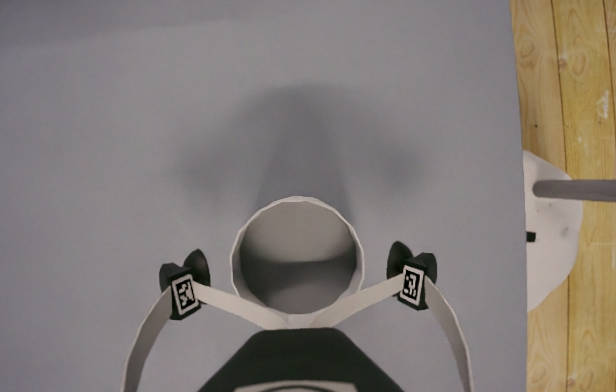

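Emit:
execute_actions(
  actions=[
    {"r1":{"joints":{"gripper_m":0.04}},"r2":{"joints":{"gripper_m":0.045}}},
  ],
  cameras=[],
)

Emit:
execute_actions(
  actions=[
    {"r1":{"joints":{"lift_m":1.0}},"r2":{"joints":{"lift_m":1.0}}},
  ],
  cameras=[],
)

Emit:
execute_actions(
  actions=[
    {"r1":{"base":{"strafe_m":-0.605},"joints":{"lift_m":1.03,"arm_m":0.27}},"r2":{"base":{"strafe_m":-0.533},"joints":{"lift_m":1.03,"arm_m":0.452}}},
  ],
  cameras=["r1_head_camera","r2_head_camera","r1_wrist_camera","r2_wrist_camera"],
)

Scene clock: 38.80 s.
r1.base_odometry: x=+2.023 y=-0.819 heading=-1.559 (m, m, rad; r1's odometry frame)
r1.turned_by_wheels: +0.000 (rad since the last result)
r1.turned_by_imu: +0.001 (rad since the last result)
r1.base_tilt: forward=+0.7 right=-0.1 (deg)
r1.lidar_m: 0.33 0.36 3.87 3.74 2.32 1.68 1.63 1.69 2.38 1.31 0.48 0.35
r1.base_status: not commanded
r1.joint_positions: lift_m=+0.917 arm_m=+0.358 wrist_yaw_rad=+0.000 wrist_pitch_rad=+1.570 wrist_roll_rad=+1.570 gripper_m=+0.040
r1.joint_status: all done
r1.motor_effort: lift_m=+17(18) arm_m=-6(6) wrist_yaw_rad=+0(1) wrist_pitch_rad=+0(2) wrist_roll_rad=+1(1) gripper_m=-14(15) wheel_0=+0(0) wheel_1=+0(0) wheel_2=+0(0) (%)
r1.hand_pose: x=+0.5293 y=-0.0874 z=+0.8070 quat_wxyz=(+0.501, +0.500, +0.500, -0.499) (m; r1's base frame)
r1.wrist_depth_mm: 271 272 271 268 270 271 1042 / 271 270 270 270 270 270 1060 / 270 271 271 271 271 271 1060 / 270 268 270 272 270 270 820 / 270 270 271 225 271 271 831 / 270 271 194 224 198 270 831 / 270 271 270 153 272 271 1042
r2.base_odometry: x=+0.451 y=+1.780 heading=+0.060 (m, m, rad; r2's odometry frame)
r2.turned_by_wheels: +0.000 (rad since the last result)
r2.turned_by_imu: -0.001 (rad since the last result)
r2.base_tilt: forward=+0.0 right=+0.3 (deg)
r2.lidar_m: 0.28 0.32 3.97 3.80 2.44 1.77 1.68 1.78 2.41 1.23 0.44 0.32
r2.base_status: not commanded
r2.joint_positions: lift_m=+0.919 arm_m=+0.312 wrist_yaw_rad=+0.000 wrist_pitch_rad=+1.570 wrist_roll_rad=+1.570 gripper_m=+0.045
r2.joint_status: all done
r2.motor_effort: lift_m=+16(16) arm_m=-6(6) wrist_yaw_rad=-2(2) wrist_pitch_rad=+0(0) wrist_roll_rad=+0(1) gripper_m=-14(17) wheel_0=-4(4) wheel_1=+2(2) wheel_2=+0(0) (%)
r2.hand_pose: x=+0.4831 y=-0.0874 z=+0.8089 quat_wxyz=(+0.500, +0.500, +0.500, -0.500) (m; r2's base frame)
r2.wrist_depth_mm: 264 265 266 266 267 268 1008 / 265 266 267 267 270 268 1008 / 266 268 268 270 270 272 1008 / 268 270 270 270 271 272 809 / 270 270 271 229 272 273 820 / 271 272 193 229 207 274 1042 / 273 273 273 - 274 276 1042
pictures: none
No camera images: the call's "cameras" was empty. Leave "cameras" out to get every camera's image.

Scene clock: 40.13 s.
r1.base_odometry: x=+2.023 y=-0.819 heading=-1.559 (m, m, rad; r1's odometry frame)
r1.turned_by_wheels: +0.000 (rad since the last result)
r1.turned_by_imu: +0.000 (rad since the last result)
r1.base_tilt: forward=+0.6 right=-0.1 (deg)
r1.lidar_m: 0.33 0.36 3.89 3.75 2.30 1.67 1.63 1.70 2.38 1.32 0.50 0.35
r1.base_status: not commanded
r1.joint_positions: lift_m=+1.000 arm_m=+0.358 wrist_yaw_rad=+0.000 wrist_pitch_rad=+1.570 wrist_roll_rad=+1.570 gripper_m=+0.040
r1.joint_status: all done
r1.motor_effort: lift_m=+25(26) arm_m=-6(6) wrist_yaw_rad=-1(1) wrist_pitch_rad=-1(1) wrist_roll_rad=+2(1) gripper_m=-12(14) wheel_0=+0(0) wheel_1=+0(0) wheel_2=+0(0) (%)
r1.hand_pose: x=+0.5293 y=-0.0874 z=+0.8894 quat_wxyz=(+0.501, +0.500, +0.500, -0.499) (m; r1's base frame)
r1.wrist_depth_mm: 351 351 351 357 353 353 1138 / 353 353 351 353 353 351 1138 / 355 351 353 355 351 353 1160 / 353 353 351 353 353 355 1138 / 351 355 353 225 353 353 904 / 355 353 194 224 198 353 1160 / 353 353 353 153 355 351 1160
r2.base_odometry: x=+0.451 y=+1.780 heading=+0.060 (m, m, rad; r2's odometry frame)
r2.turned_by_wheels: +0.000 (rad since the last result)
r2.turned_by_imu: +0.000 (rad since the last result)
r2.base_tilt: forward=+0.1 right=+0.3 (deg)
r2.lidar_m: 0.29 0.32 3.95 3.80 2.45 1.77 1.70 1.77 2.40 1.28 0.45 0.31
r2.base_status: not commanded
r2.joint_positions: lift_m=+1.000 arm_m=+0.312 wrist_yaw_rad=+0.000 wrist_pitch_rad=+1.570 wrist_roll_rad=+1.570 gripper_m=+0.045
r2.joint_status: all done
r2.motor_effort: lift_m=+22(23) arm_m=-6(6) wrist_yaw_rad=-2(2) wrist_pitch_rad=+0(0) wrist_roll_rad=-1(0) gripper_m=-15(14) wheel_0=-4(4) wheel_1=+2(2) wheel_2=+0(0) (%)
r2.hand_pose: x=+0.4831 y=-0.0874 z=+0.8895 quat_wxyz=(+0.500, +0.500, +0.500, -0.500) (m; r2's base frame)
r2.wrist_depth_mm: 343 343 343 345 345 1078 1078 / 343 345 345 345 347 1078 1078 / 345 345 347 349 349 904 1098 / 347 349 349 349 351 891 891 / 349 349 349 229 351 891 1118 / 351 351 193 229 208 891 1118 / 353 353 353 - 357 1118 1118
pictures: none
No camera images: the call's "cameras" was empty. Leave "cameras" out to get every camera's image.

Scene clock: 43.47 s.
r1.base_odometry: x=+1.418 y=-0.826 heading=-1.559 (m, m, rad; r1's odometry frame)
r1.turned_by_wheels: +0.000 (rad since the last result)
r1.turned_by_imu: +0.001 (rad since the last result)
r1.base_tilt: forward=+0.7 right=-0.1 (deg)
r1.lidar_m: 0.32 0.35 0.49 4.35 2.28 1.70 1.63 1.71 2.38 4.38 0.48 0.33
r1.base_status: done
r1.joint_positions: lift_m=+1.030 arm_m=+0.271 wrist_yaw_rad=+0.000 wrist_pitch_rad=+1.570 wrist_roll_rad=+1.570 gripper_m=+0.040
r1.joint_status: all done
r1.motor_effort: lift_m=+24(26) arm_m=-6(4) wrist_yaw_rad=+1(2) wrist_pitch_rad=+0(0) wrist_roll_rad=+1(1) gripper_m=-12(13) wheel_0=+3(14) wheel_1=-3(11) wheel_2=+0(1) (%)
r1.hand_pose: x=+0.4423 y=-0.0874 z=+0.9195 quat_wxyz=(+0.500, +0.500, +0.500, -0.500) (m; r1's base frame)
r1.wrist_depth_mm: 379 387 384 384 384 1160 1138 / 382 387 384 384 387 1160 1182 / 338 300 382 384 384 1160 1182 / 382 382 382 384 384 946 1182 / 382 384 382 224 384 946 946 / 382 379 194 224 198 931 1138 / 382 359 297 153 778 1160 1182
r2.base_odometry: x=+0.483 y=+1.248 heading=+0.060 (m, m, rad; r2's odometry frame)
r2.turned_by_wheels: +0.000 (rad since the last result)
r2.turned_by_imu: +0.000 (rad since the last result)
r2.base_tilt: forward=-0.1 right=+0.2 (deg)
r2.lidar_m: 0.30 0.32 0.45 4.32 2.43 1.77 1.67 1.76 2.39 4.45 0.45 0.32
r2.base_status: done
r2.joint_positions: lift_m=+1.030 arm_m=+0.451 wrist_yaw_rad=+0.000 wrist_pitch_rad=+1.570 wrist_roll_rad=+1.570 gripper_m=+0.045
r2.joint_status: all done
r2.motor_effort: lift_m=+20(23) arm_m=+6(7) wrist_yaw_rad=-3(3) wrist_pitch_rad=+0(0) wrist_roll_rad=-1(1) gripper_m=-17(14) wheel_0=+3(12) wheel_1=-3(10) wheel_2=+0(1) (%)
r2.hand_pose: x=+0.6221 y=-0.0874 z=+0.9196 quat_wxyz=(+0.501, +0.500, +0.500, -0.499) (m; r2's base frame)
r2.wrist_depth_mm: 370 373 373 375 375 375 377 / 373 375 375 375 377 379 379 / 375 375 375 291 293 379 382 / 351 355 375 377 373 382 384 / 366 357 375 229 296 382 384 / 373 379 193 229 207 384 387 / 366 379 382 - 362 389 389
pictures: r1_head_camera, r1_wrist_camera, r2_head_camera, r2_wrist_camera
camera_calibration (this result's frames):
r1_wrist_camera: T_world_to_cam=[[-0.99952, -0.0281939, -0.0128481, 0.458176], [-0.028321, 0.999551, 0.00982429, 0.152427], [0.0125653, 0.0101834, -0.999869, 1.14533], [0, 0, 0, 1]] pos_world=[0.447881, -0.151105, 1.14957]
r2_wrist_camera: T_world_to_cam=[[-0.998982, 0.0425348, 0.0150479, 0.611118], [0.0433656, 0.997254, 0.0600376, 0.0497681], [-0.0124529, 0.060629, -0.998083, 1.16468], [0, 0, 0, 1]] pos_world=[0.622841, -0.146238, 1.15026]
Images, in order (width x height): r1_head_camera 420x560, r1_wrist_camera 616x392, r2_head_camera 420x560, r2_wrist_camera 616x392.

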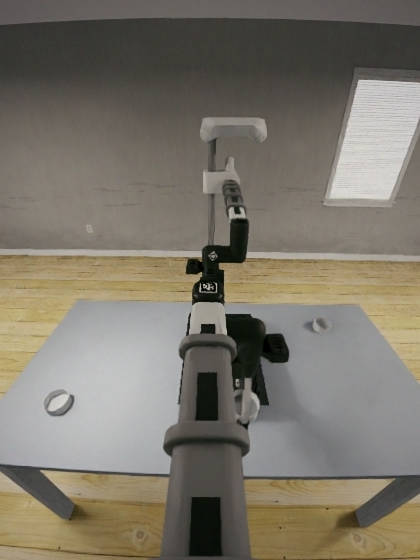

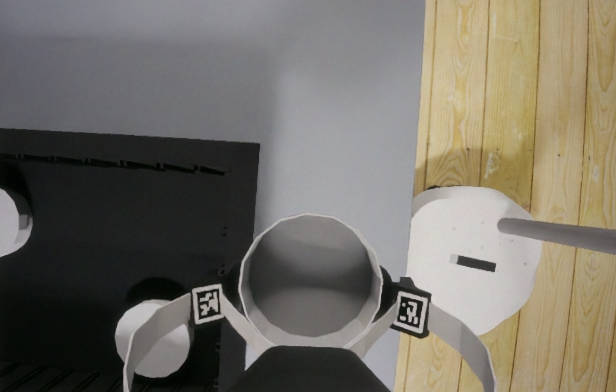

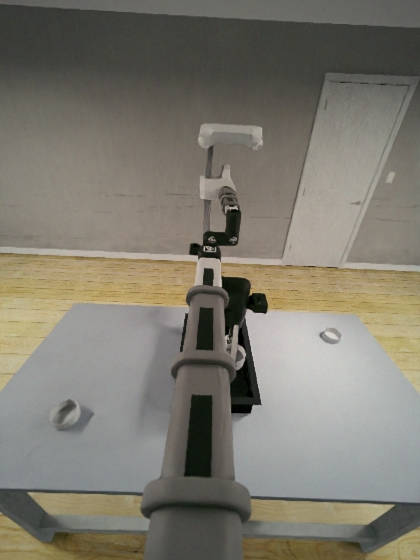

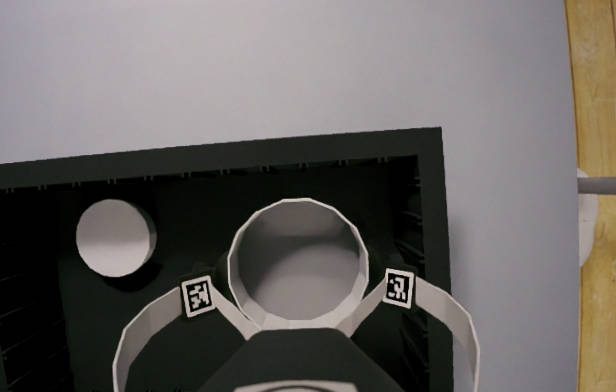

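Emit:
execute_actions(
  actions=[
    {"r2":{"joints":{"lift_m":0.905}}},
  ],
  cameras=[],
)

Emit:
execute_actions(
  actions=[
    {"r2":{"joints":{"gripper_m":0.095}}},
  ],
  cameras=[],
)

Emit:
execute_actions(
  actions=[
    {"r2":{"joints":{"lift_m":1.01},"pace":"fast"}},
  ],
  cameras=[],
)

Emit:
execute_actions(
  actions=[
    {"r2":{"base":{"strafe_m":0.533},"joints":{"arm_m":0.313,"gripper_m":0.105},"pace":"fast"},"r1":{"joints":{"arm_m":0.426},"pace":"slow"}},
  ],
  cameras=[],
)

Emit:
execute_actions(
  actions=[
    {"r2":{"joints":{"lift_m":0.893}},"r1":{"joints":{"lift_m":0.903}}},
  ],
  cameras=["r1_wrist_camera","r2_wrist_camera"],
)

Scene clock: 46.67 s.
r1.base_odometry: x=+1.418 y=-0.826 heading=-1.559 (m, m, rad; r1's odometry frame)
r1.turned_by_wheels: +0.000 (rad since the last result)
r1.turned_by_imu: +0.001 (rad since the last result)
r1.base_tilt: forward=+0.7 right=+0.0 (deg)
r1.lidar_m: 0.32 0.35 0.49 4.35 2.28 1.72 1.65 1.71 2.40 4.39 0.46 0.34
r1.base_status: not commanded
r1.joint_positions: lift_m=+1.030 arm_m=+0.271 wrist_yaw_rad=+0.000 wrist_pitch_rad=+1.570 wrist_roll_rad=+1.570 gripper_m=+0.040
r1.joint_status: not commanded
r1.motor_effort: lift_m=+23(24) arm_m=-6(6) wrist_yaw_rad=+0(1) wrist_pitch_rad=+1(1) wrist_roll_rad=+0(0) gripper_m=-13(13) wheel_0=+3(3) wheel_1=-3(3) wheel_2=+0(0) (%)
r1.hand_pose: x=+0.4423 y=-0.0874 z=+0.9195 quat_wxyz=(+0.500, +0.500, +0.500, -0.500) (m; r1's base frame)
r1.wrist_depth_mm: 384 384 382 382 384 1160 1160 / 382 387 379 384 382 1160 1138 / 338 301 382 382 387 1182 1138 / 379 382 382 384 384 960 1160 / 384 379 384 225 387 960 960 / 382 382 195 224 198 931 1182 / 379 359 300 153 759 1182 1160
r2.base_odometry: x=+0.483 y=+1.248 heading=+0.060 (m, m, rad; r2's odometry frame)
r2.turned_by_wheels: +0.000 (rad since the last result)
r2.turned_by_imu: -0.001 (rad since the last result)
r2.base_tilt: forward=+0.1 right=+0.3 (deg)
r2.lidar_m: 0.30 0.30 0.45 4.34 2.43 1.79 1.69 1.74 2.39 4.45 0.43 0.31
r2.base_status: not commanded
r2.joint_positions: lift_m=+0.905 arm_m=+0.451 wrist_yaw_rad=+0.000 wrist_pitch_rad=+1.570 wrist_roll_rad=+1.570 gripper_m=+0.045
r2.joint_status: all done
r2.motor_effort: lift_m=+17(21) arm_m=+6(6) wrist_yaw_rad=-3(3) wrist_pitch_rad=+0(0) wrist_roll_rad=-1(1) gripper_m=-16(16) wheel_0=+4(4) wheel_1=-2(2) wheel_2=+0(0) (%)
r2.hand_pose: x=+0.6221 y=-0.0874 z=+0.7949 quat_wxyz=(+0.501, +0.500, +0.500, -0.499) (m; r2's base frame)
r2.wrist_depth_mm: 250 251 252 253 253 254 254 / 252 252 253 254 254 254 255 / 167 167 167 167 167 168 256 / 252 253 253 253 254 186 258 / 232 254 253 229 255 191 258 / 251 254 193 229 208 179 260 / 256 256 256 - 258 181 263
pictures: none
No camera images: the call's "cameras" was empty. Leave "cameras" out to get every camera's image.

Scene clock: 48.00 s.
r1.base_odometry: x=+1.418 y=-0.826 heading=-1.559 (m, m, rad; r1's odometry frame)
r1.turned_by_wheels: +0.000 (rad since the last result)
r1.turned_by_imu: +0.000 (rad since the last result)
r1.base_tilt: forward=+0.8 right=-0.1 (deg)
r1.lidar_m: 0.33 0.36 0.49 4.35 2.29 1.72 1.65 1.72 2.39 4.37 0.45 0.34
r1.base_status: not commanded
r1.joint_positions: lift_m=+1.030 arm_m=+0.271 wrist_yaw_rad=+0.000 wrist_pitch_rad=+1.570 wrist_roll_rad=+1.570 gripper_m=+0.040
r1.joint_status: not commanded
r1.motor_effort: lift_m=+23(24) arm_m=-6(6) wrist_yaw_rad=+0(1) wrist_pitch_rad=-2(1) wrist_roll_rad=+0(1) gripper_m=-15(15) wheel_0=+3(3) wheel_1=-3(3) wheel_2=+0(0) (%)
r1.hand_pose: x=+0.4423 y=-0.0874 z=+0.9195 quat_wxyz=(+0.500, +0.500, +0.500, -0.500) (m; r1's base frame)
r1.wrist_depth_mm: 384 384 382 387 384 1182 1160 / 384 384 384 382 384 1160 1160 / 338 298 384 384 382 1182 1160 / 382 379 382 384 384 931 1160 / 379 384 382 225 384 931 946 / 382 384 194 224 198 960 1160 / 379 362 297 153 768 1160 1160
r2.base_odometry: x=+0.483 y=+1.248 heading=+0.060 (m, m, rad; r2's odometry frame)
r2.turned_by_wheels: +0.000 (rad since the last result)
r2.turned_by_imu: +0.000 (rad since the last result)
r2.base_tilt: forward=+0.0 right=+0.3 (deg)
r2.lidar_m: 0.29 0.33 0.45 4.34 2.43 1.77 1.70 1.77 2.39 4.45 0.46 0.31
r2.base_status: not commanded
r2.joint_positions: lift_m=+0.905 arm_m=+0.451 wrist_yaw_rad=+0.000 wrist_pitch_rad=+1.570 wrist_roll_rad=+1.570 gripper_m=+0.095
r2.joint_status: all done
r2.motor_effort: lift_m=+17(17) arm_m=+6(6) wrist_yaw_rad=-3(3) wrist_pitch_rad=+0(1) wrist_roll_rad=-1(0) gripper_m=+0(15) wheel_0=+3(4) wheel_1=-3(2) wheel_2=+0(0) (%)
r2.hand_pose: x=+0.6221 y=-0.0874 z=+0.7949 quat_wxyz=(+0.501, +0.500, +0.500, -0.499) (m; r2's base frame)
r2.wrist_depth_mm: 250 251 252 253 254 254 254 / 252 253 253 253 254 255 255 / 167 167 167 168 168 169 256 / 252 253 254 254 255 187 257 / 233 254 237 237 255 190 259 / 250 256 231 237 257 181 260 / 256 256 257 - 258 174 262
pictures: none
No camera images: the call's "cameras" was empty. Leave "cameras" out to get every camera's image.

Scene clock: 49.20 s.
r1.base_odometry: x=+1.418 y=-0.826 heading=-1.559 (m, m, rad; r1's odometry frame)
r1.turned_by_wheels: +0.000 (rad since the last result)
r1.turned_by_imu: +0.000 (rad since the last result)
r1.base_tilt: forward=+0.7 right=-0.2 (deg)
r1.lidar_m: 0.33 0.34 0.50 4.35 2.29 1.72 1.64 1.70 2.39 4.38 0.46 0.34
r1.base_status: not commanded
r1.joint_positions: lift_m=+1.030 arm_m=+0.271 wrist_yaw_rad=+0.000 wrist_pitch_rad=+1.570 wrist_roll_rad=+1.570 gripper_m=+0.040
r1.joint_status: not commanded
r1.motor_effort: lift_m=+23(23) arm_m=-6(6) wrist_yaw_rad=+0(1) wrist_pitch_rad=+1(0) wrist_roll_rad=+3(1) gripper_m=-12(14) wheel_0=+3(3) wheel_1=-3(3) wheel_2=+0(0) (%)
r1.hand_pose: x=+0.4423 y=-0.0874 z=+0.9195 quat_wxyz=(+0.500, +0.500, +0.500, -0.500) (m; r1's base frame)
r1.wrist_depth_mm: 384 382 384 384 379 1160 1160 / 382 384 384 382 384 1160 1160 / 340 300 384 384 387 1182 1182 / 382 382 379 384 384 946 1160 / 382 382 382 226 382 960 946 / 379 379 194 224 198 946 1182 / 382 359 298 153 788 1138 1160
r2.base_odometry: x=+0.483 y=+1.248 heading=+0.060 (m, m, rad; r2's odometry frame)
r2.turned_by_wheels: +0.000 (rad since the last result)
r2.turned_by_imu: +0.000 (rad since the last result)
r2.base_tilt: forward=-0.1 right=+0.3 (deg)
r2.lidar_m: 0.29 0.31 0.43 4.31 2.45 1.77 1.69 1.77 2.41 4.45 0.47 0.34
r2.base_status: not commanded
r2.joint_positions: lift_m=+1.010 arm_m=+0.451 wrist_yaw_rad=+0.000 wrist_pitch_rad=+1.570 wrist_roll_rad=+1.570 gripper_m=+0.095
r2.joint_status: all done
r2.motor_effort: lift_m=+21(24) arm_m=+6(6) wrist_yaw_rad=-3(3) wrist_pitch_rad=+0(0) wrist_roll_rad=-1(1) gripper_m=-2(2) wheel_0=+4(4) wheel_1=-2(3) wheel_2=+0(0) (%)
r2.hand_pose: x=+0.6221 y=-0.0874 z=+0.8996 quat_wxyz=(+0.500, +0.500, +0.500, -0.500) (m; r2's base frame)
r2.wrist_depth_mm: 351 353 351 353 357 357 357 / 353 355 357 355 357 357 357 / 355 357 271 274 272 362 362 / 345 355 357 357 357 362 364 / 353 336 357 342 304 364 366 / 359 359 359 340 307 366 368 / 359 362 364 - 364 366 368
pictures: none
No camera images: the call's "cameras" was empty. Leave "cameras" out to get every camera's image.

Scene clock: 52.03 s.
r1.base_odometry: x=+1.418 y=-0.826 heading=-1.559 (m, m, rad; r1's odometry frame)
r1.turned_by_wheels: +0.000 (rad since the last result)
r1.turned_by_imu: +0.001 (rad since the last result)
r1.base_tilt: forward=+0.7 right=-0.1 (deg)
r1.lidar_m: 0.32 0.34 0.50 4.36 2.28 1.72 1.64 1.73 2.38 4.38 0.47 0.33
r1.base_status: not commanded
r1.joint_positions: lift_m=+1.030 arm_m=+0.425 wrist_yaw_rad=+0.000 wrist_pitch_rad=+1.570 wrist_roll_rad=+1.570 gripper_m=+0.040
r1.joint_status: all done
r1.motor_effort: lift_m=+24(23) arm_m=+7(8) wrist_yaw_rad=+0(1) wrist_pitch_rad=+0(1) wrist_roll_rad=+1(2) gripper_m=-13(15) wheel_0=+3(3) wheel_1=-3(3) wheel_2=+0(0) (%)
r1.hand_pose: x=+0.5960 y=-0.0874 z=+0.9195 quat_wxyz=(+0.500, +0.500, +0.500, -0.500) (m; r1's base frame)
r1.wrist_depth_mm: 382 382 382 384 382 382 1160 / 382 382 384 384 387 384 1160 / 349 307 296 387 384 382 1182 / 384 382 384 379 325 384 960 / 384 359 382 224 296 382 931 / 382 362 194 224 198 384 960 / 377 364 382 153 312 384 1160
r2.base_odometry: x=+0.451 y=+1.780 heading=+0.060 (m, m, rad; r2's odometry frame)
r2.turned_by_wheels: +0.000 (rad since the last result)
r2.turned_by_imu: -0.002 (rad since the last result)
r2.base_tilt: forward=+0.0 right=+0.3 (deg)
r2.lidar_m: 0.29 0.31 3.94 3.79 2.44 1.77 1.69 1.78 2.38 1.27 0.45 0.31
r2.base_status: done
r2.joint_positions: lift_m=+1.010 arm_m=+0.314 wrist_yaw_rad=+0.000 wrist_pitch_rad=+1.570 wrist_roll_rad=+1.570 gripper_m=+0.105
r2.joint_status: all done
r2.motor_effort: lift_m=+20(21) arm_m=-6(7) wrist_yaw_rad=-2(4) wrist_pitch_rad=+1(0) wrist_roll_rad=-1(1) gripper_m=-1(4) wheel_0=-3(12) wheel_1=+1(12) wheel_2=+0(0) (%)
r2.hand_pose: x=+0.4851 y=-0.0874 z=+0.8996 quat_wxyz=(+0.500, +0.500, +0.500, -0.500) (m; r2's base frame)
r2.wrist_depth_mm: 351 353 353 355 355 1098 1098 / 353 355 355 357 357 1098 1098 / 357 355 357 359 359 1118 1098 / 357 359 359 359 362 904 904 / 359 362 362 362 362 904 1118 / 362 362 364 364 366 904 1118 / 362 364 364 - 368 1118 1138
pictures: none
No camera images: the call's "cameras" was empty. Leave "cameras" out to get every camera's image.

Scene clock: 53.63 s.
r1.base_odometry: x=+1.418 y=-0.826 heading=-1.559 (m, m, rad; r1's odometry frame)
r1.turned_by_wheels: +0.000 (rad since the last result)
r1.turned_by_imu: +0.000 (rad since the last result)
r1.base_tilt: forward=+0.7 right=-0.1 (deg)
r1.lidar_m: 0.32 0.35 0.47 4.35 2.28 1.74 1.66 1.71 2.38 4.39 0.45 0.34
r1.base_status: not commanded
r1.joint_positions: lift_m=+0.903 arm_m=+0.425 wrist_yaw_rad=+0.000 wrist_pitch_rad=+1.570 wrist_roll_rad=+1.570 gripper_m=+0.040
r1.joint_status: all done
r1.motor_effort: lift_m=+18(23) arm_m=+7(7) wrist_yaw_rad=+0(0) wrist_pitch_rad=-3(1) wrist_roll_rad=+0(2) gripper_m=-12(15) wheel_0=+3(3) wheel_1=-3(3) wheel_2=+0(0) (%)
r1.hand_pose: x=+0.5960 y=-0.0874 z=+0.7929 quat_wxyz=(+0.500, +0.500, +0.500, -0.500) (m; r1's base frame)
r1.wrist_depth_mm: 255 255 255 255 257 256 256 / 255 255 255 255 256 256 256 / 170 166 167 167 167 167 257 / 254 252 253 253 253 174 256 / 231 253 253 224 254 179 256 / 252 254 194 224 198 167 255 / 229 253 254 153 253 167 256
r2.base_odometry: x=+0.451 y=+1.780 heading=+0.060 (m, m, rad; r2's odometry frame)
r2.turned_by_wheels: +0.000 (rad since the last result)
r2.turned_by_imu: +0.000 (rad since the last result)
r2.base_tilt: forward=-0.1 right=+0.3 (deg)
r2.lidar_m: 0.29 0.32 3.97 3.80 2.46 1.80 1.69 1.77 2.41 1.26 0.46 0.32
r2.base_status: not commanded
r2.joint_positions: lift_m=+0.893 arm_m=+0.314 wrist_yaw_rad=+0.000 wrist_pitch_rad=+1.570 wrist_roll_rad=+1.570 gripper_m=+0.105
r2.joint_status: all done
r2.motor_effort: lift_m=+16(19) arm_m=-6(6) wrist_yaw_rad=-2(2) wrist_pitch_rad=+0(0) wrist_roll_rad=-2(1) gripper_m=+1(1) wheel_0=-3(3) wheel_1=+1(2) wheel_2=+0(0) (%)
r2.hand_pose: x=+0.4851 y=-0.0874 z=+0.7829 quat_wxyz=(+0.500, +0.500, +0.500, -0.500) (m; r2's base frame)
r2.wrist_depth_mm: 239 239 240 242 242 242 976 / 240 241 242 242 243 244 991 / 242 243 243 244 244 245 991 / 244 244 244 245 245 246 691 / 245 245 245 245 246 248 788 / 247 247 227 245 248 249 1008 / 247 247 248 - 249 250 251
pictures: r1_wrist_camera, r2_wrist_camera
camera_calibration (this result's frames):
r1_wrist_camera: T_world_to_cam=[[-0.99952, -0.0281939, -0.0128481, 0.610174], [-0.0283211, 0.999551, 0.00982429, 0.158024], [0.0125653, 0.0101834, -0.999869, 1.01687], [0, 0, 0, 1]] pos_world=[0.601579, -0.151105, 1.02302]
r2_wrist_camera: T_world_to_cam=[[-0.998966, 0.0428729, 0.0151568, 0.47622], [0.0437097, 0.997239, 0.0600329, 0.0637503], [-0.0125412, 0.0606333, -0.998081, 1.02662], [0, 0, 0, 1]] pos_world=[0.485816, -0.146239, 1.01361]
Images, in order (width x height): r1_wrist_camera 616x392, r2_wrist_camera 616x392.

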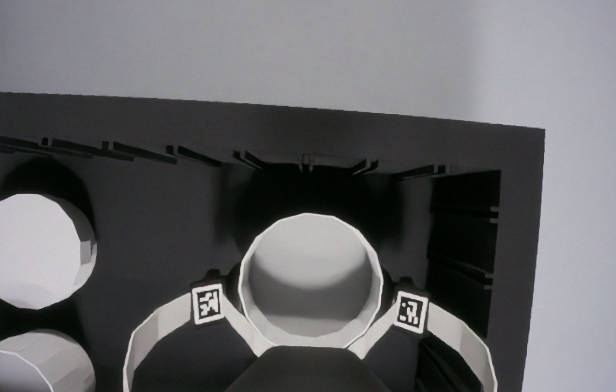

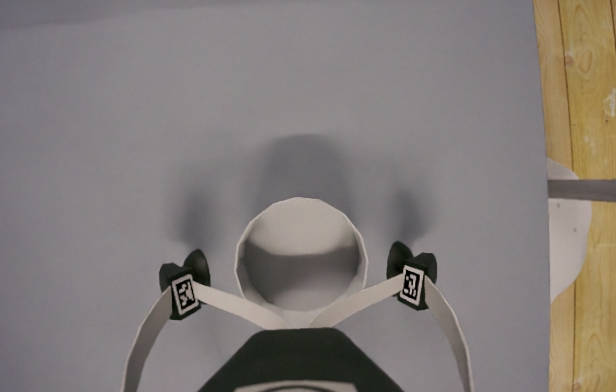

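Emit:
execute_actions(
  actions=[
    {"r2":{"base":{"strafe_m":-0.005},"joints":{"gripper_m":0.03}},"r1":{"joints":{"gripper_m":0.092}}},
  ],
  cameras=[],
)

Emit:
execute_actions(
  actions=[
    {"r2":{"joints":{"lift_m":1.01}},"r1":{"joints":{"lift_m":1.01}}},
  ],
  cameras=["r2_wrist_camera"],
)

Scene clock: 56.13 s.
r1.base_odometry: x=+1.418 y=-0.826 heading=-1.559 (m, m, rad; r1's odometry frame)
r1.turned_by_wheels: +0.000 (rad since the last result)
r1.turned_by_imu: +0.001 (rad since the last result)
r1.base_tilt: forward=+0.7 right=+0.0 (deg)
r1.lidar_m: 0.32 0.37 0.47 4.35 2.28 1.72 1.65 1.73 2.37 4.38 0.47 0.35
r1.base_status: not commanded
r1.joint_positions: lift_m=+0.903 arm_m=+0.425 wrist_yaw_rad=+0.000 wrist_pitch_rad=+1.570 wrist_roll_rad=+1.570 gripper_m=+0.092
r1.joint_status: all done
r1.motor_effort: lift_m=+18(18) arm_m=+7(7) wrist_yaw_rad=+0(1) wrist_pitch_rad=+0(0) wrist_roll_rad=+0(3) gripper_m=-3(17) wheel_0=+3(3) wheel_1=-3(3) wheel_2=+0(0) (%)
r1.hand_pose: x=+0.5960 y=-0.0874 z=+0.7929 quat_wxyz=(+0.500, +0.500, +0.500, -0.500) (m; r1's base frame)
r1.wrist_depth_mm: 255 256 256 256 255 255 256 / 256 256 256 255 255 256 256 / 170 167 167 167 167 167 256 / 253 254 253 253 254 175 256 / 233 254 254 236 253 179 256 / 254 254 209 236 201 170 256 / 229 254 254 121 253 167 257
r2.base_odometry: x=+0.451 y=+1.775 heading=+0.060 (m, m, rad; r2's odometry frame)
r2.turned_by_wheels: +0.000 (rad since the last result)
r2.turned_by_imu: +0.000 (rad since the last result)
r2.base_tilt: forward=+0.0 right=+0.3 (deg)
r2.lidar_m: 0.30 0.32 3.97 3.80 2.44 1.78 1.69 1.75 2.42 1.24 0.43 0.32
r2.base_status: done
r2.joint_positions: lift_m=+0.893 arm_m=+0.314 wrist_yaw_rad=+0.000 wrist_pitch_rad=+1.570 wrist_roll_rad=+1.570 gripper_m=+0.030
r2.joint_status: all done
r2.motor_effort: lift_m=+16(16) arm_m=-5(6) wrist_yaw_rad=-2(2) wrist_pitch_rad=+0(9) wrist_roll_rad=-1(1) gripper_m=-22(24) wheel_0=+0(9) wheel_1=+2(8) wheel_2=+0(1) (%)
r2.hand_pose: x=+0.4850 y=-0.0874 z=+0.7829 quat_wxyz=(+0.500, +0.500, +0.500, -0.500) (m; r2's base frame)
r2.wrist_depth_mm: 239 240 241 241 242 243 976 / 240 241 242 242 243 244 991 / 241 243 242 244 244 245 991 / 243 243 245 245 246 246 691 / 244 245 245 233 246 248 788 / 246 246 206 234 203 249 1008 / 247 247 248 - 249 250 251
pictures: none
No camera images: the call's "cameras" was empty. Leave "cameras" out to get every camera's image.

Scene clock: 57.67 s.
r1.base_odometry: x=+1.418 y=-0.826 heading=-1.559 (m, m, rad; r1's odometry frame)
r1.turned_by_wheels: +0.000 (rad since the last result)
r1.turned_by_imu: +0.000 (rad since the last result)
r1.base_tilt: forward=+0.7 right=+0.0 (deg)
r1.lidar_m: 0.30 0.35 0.50 4.36 2.28 1.71 1.65 1.72 2.38 4.38 0.45 0.34
r1.base_status: not commanded
r1.joint_positions: lift_m=+1.010 arm_m=+0.425 wrist_yaw_rad=+0.000 wrist_pitch_rad=+1.570 wrist_roll_rad=+1.570 gripper_m=+0.092
r1.joint_status: all done
r1.motor_effort: lift_m=+24(25) arm_m=+7(7) wrist_yaw_rad=+0(1) wrist_pitch_rad=+0(0) wrist_roll_rad=+1(2) gripper_m=-1(2) wheel_0=+3(3) wheel_1=-3(3) wheel_2=+0(0) (%)
r1.hand_pose: x=+0.5960 y=-0.0874 z=+0.8995 quat_wxyz=(+0.500, +0.500, +0.500, -0.500) (m; r1's base frame)
r1.wrist_depth_mm: 362 364 364 362 359 364 364 / 362 364 364 364 364 366 362 / 273 293 273 362 364 362 368 / 362 359 364 362 325 364 364 / 362 340 364 342 351 364 854 / 359 342 216 359 201 364 904 / 362 343 359 121 301 364 1160
r2.base_odometry: x=+0.451 y=+1.775 heading=+0.060 (m, m, rad; r2's odometry frame)
r2.turned_by_wheels: +0.000 (rad since the last result)
r2.turned_by_imu: +0.000 (rad since the last result)
r2.base_tilt: forward=-0.1 right=+0.2 (deg)
r2.lidar_m: 0.30 0.30 3.94 3.81 2.44 1.79 1.70 1.77 2.39 1.25 0.44 0.32
r2.base_status: not commanded
r2.joint_positions: lift_m=+1.010 arm_m=+0.314 wrist_yaw_rad=+0.000 wrist_pitch_rad=+1.570 wrist_roll_rad=+1.570 gripper_m=+0.030
r2.joint_status: all done
r2.motor_effort: lift_m=+21(22) arm_m=-5(5) wrist_yaw_rad=-2(3) wrist_pitch_rad=-1(0) wrist_roll_rad=-1(1) gripper_m=-21(22) wheel_0=-1(1) wheel_1=+1(2) wheel_2=+0(0) (%)
r2.hand_pose: x=+0.4850 y=-0.0874 z=+0.8995 quat_wxyz=(+0.500, +0.500, +0.500, -0.500) (m; r2's base frame)
r2.wrist_depth_mm: 351 351 355 353 357 1098 1098 / 353 355 357 355 357 1098 1098 / 357 357 357 359 359 1098 1098 / 355 359 359 362 362 904 904 / 359 359 359 233 362 891 1098 / 362 362 206 233 203 904 1118 / 362 364 366 - 366 368 1138
pictures: r2_wrist_camera
camera_calibration (this result's frames):
r2_wrist_camera: T_world_to_cam=[[-0.998964, 0.0428699, 0.0152606, 0.474296], [0.0437129, 0.997239, 0.0600283, 0.056758], [-0.0126451, 0.0606332, -0.99808, 1.14301], [0, 0, 0, 1]] pos_world=[0.485777, -0.146239, 1.13017]
Images, in order (width x height): r2_wrist_camera 616x392.

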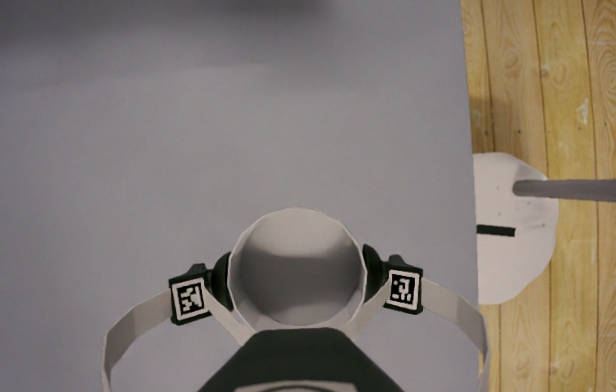

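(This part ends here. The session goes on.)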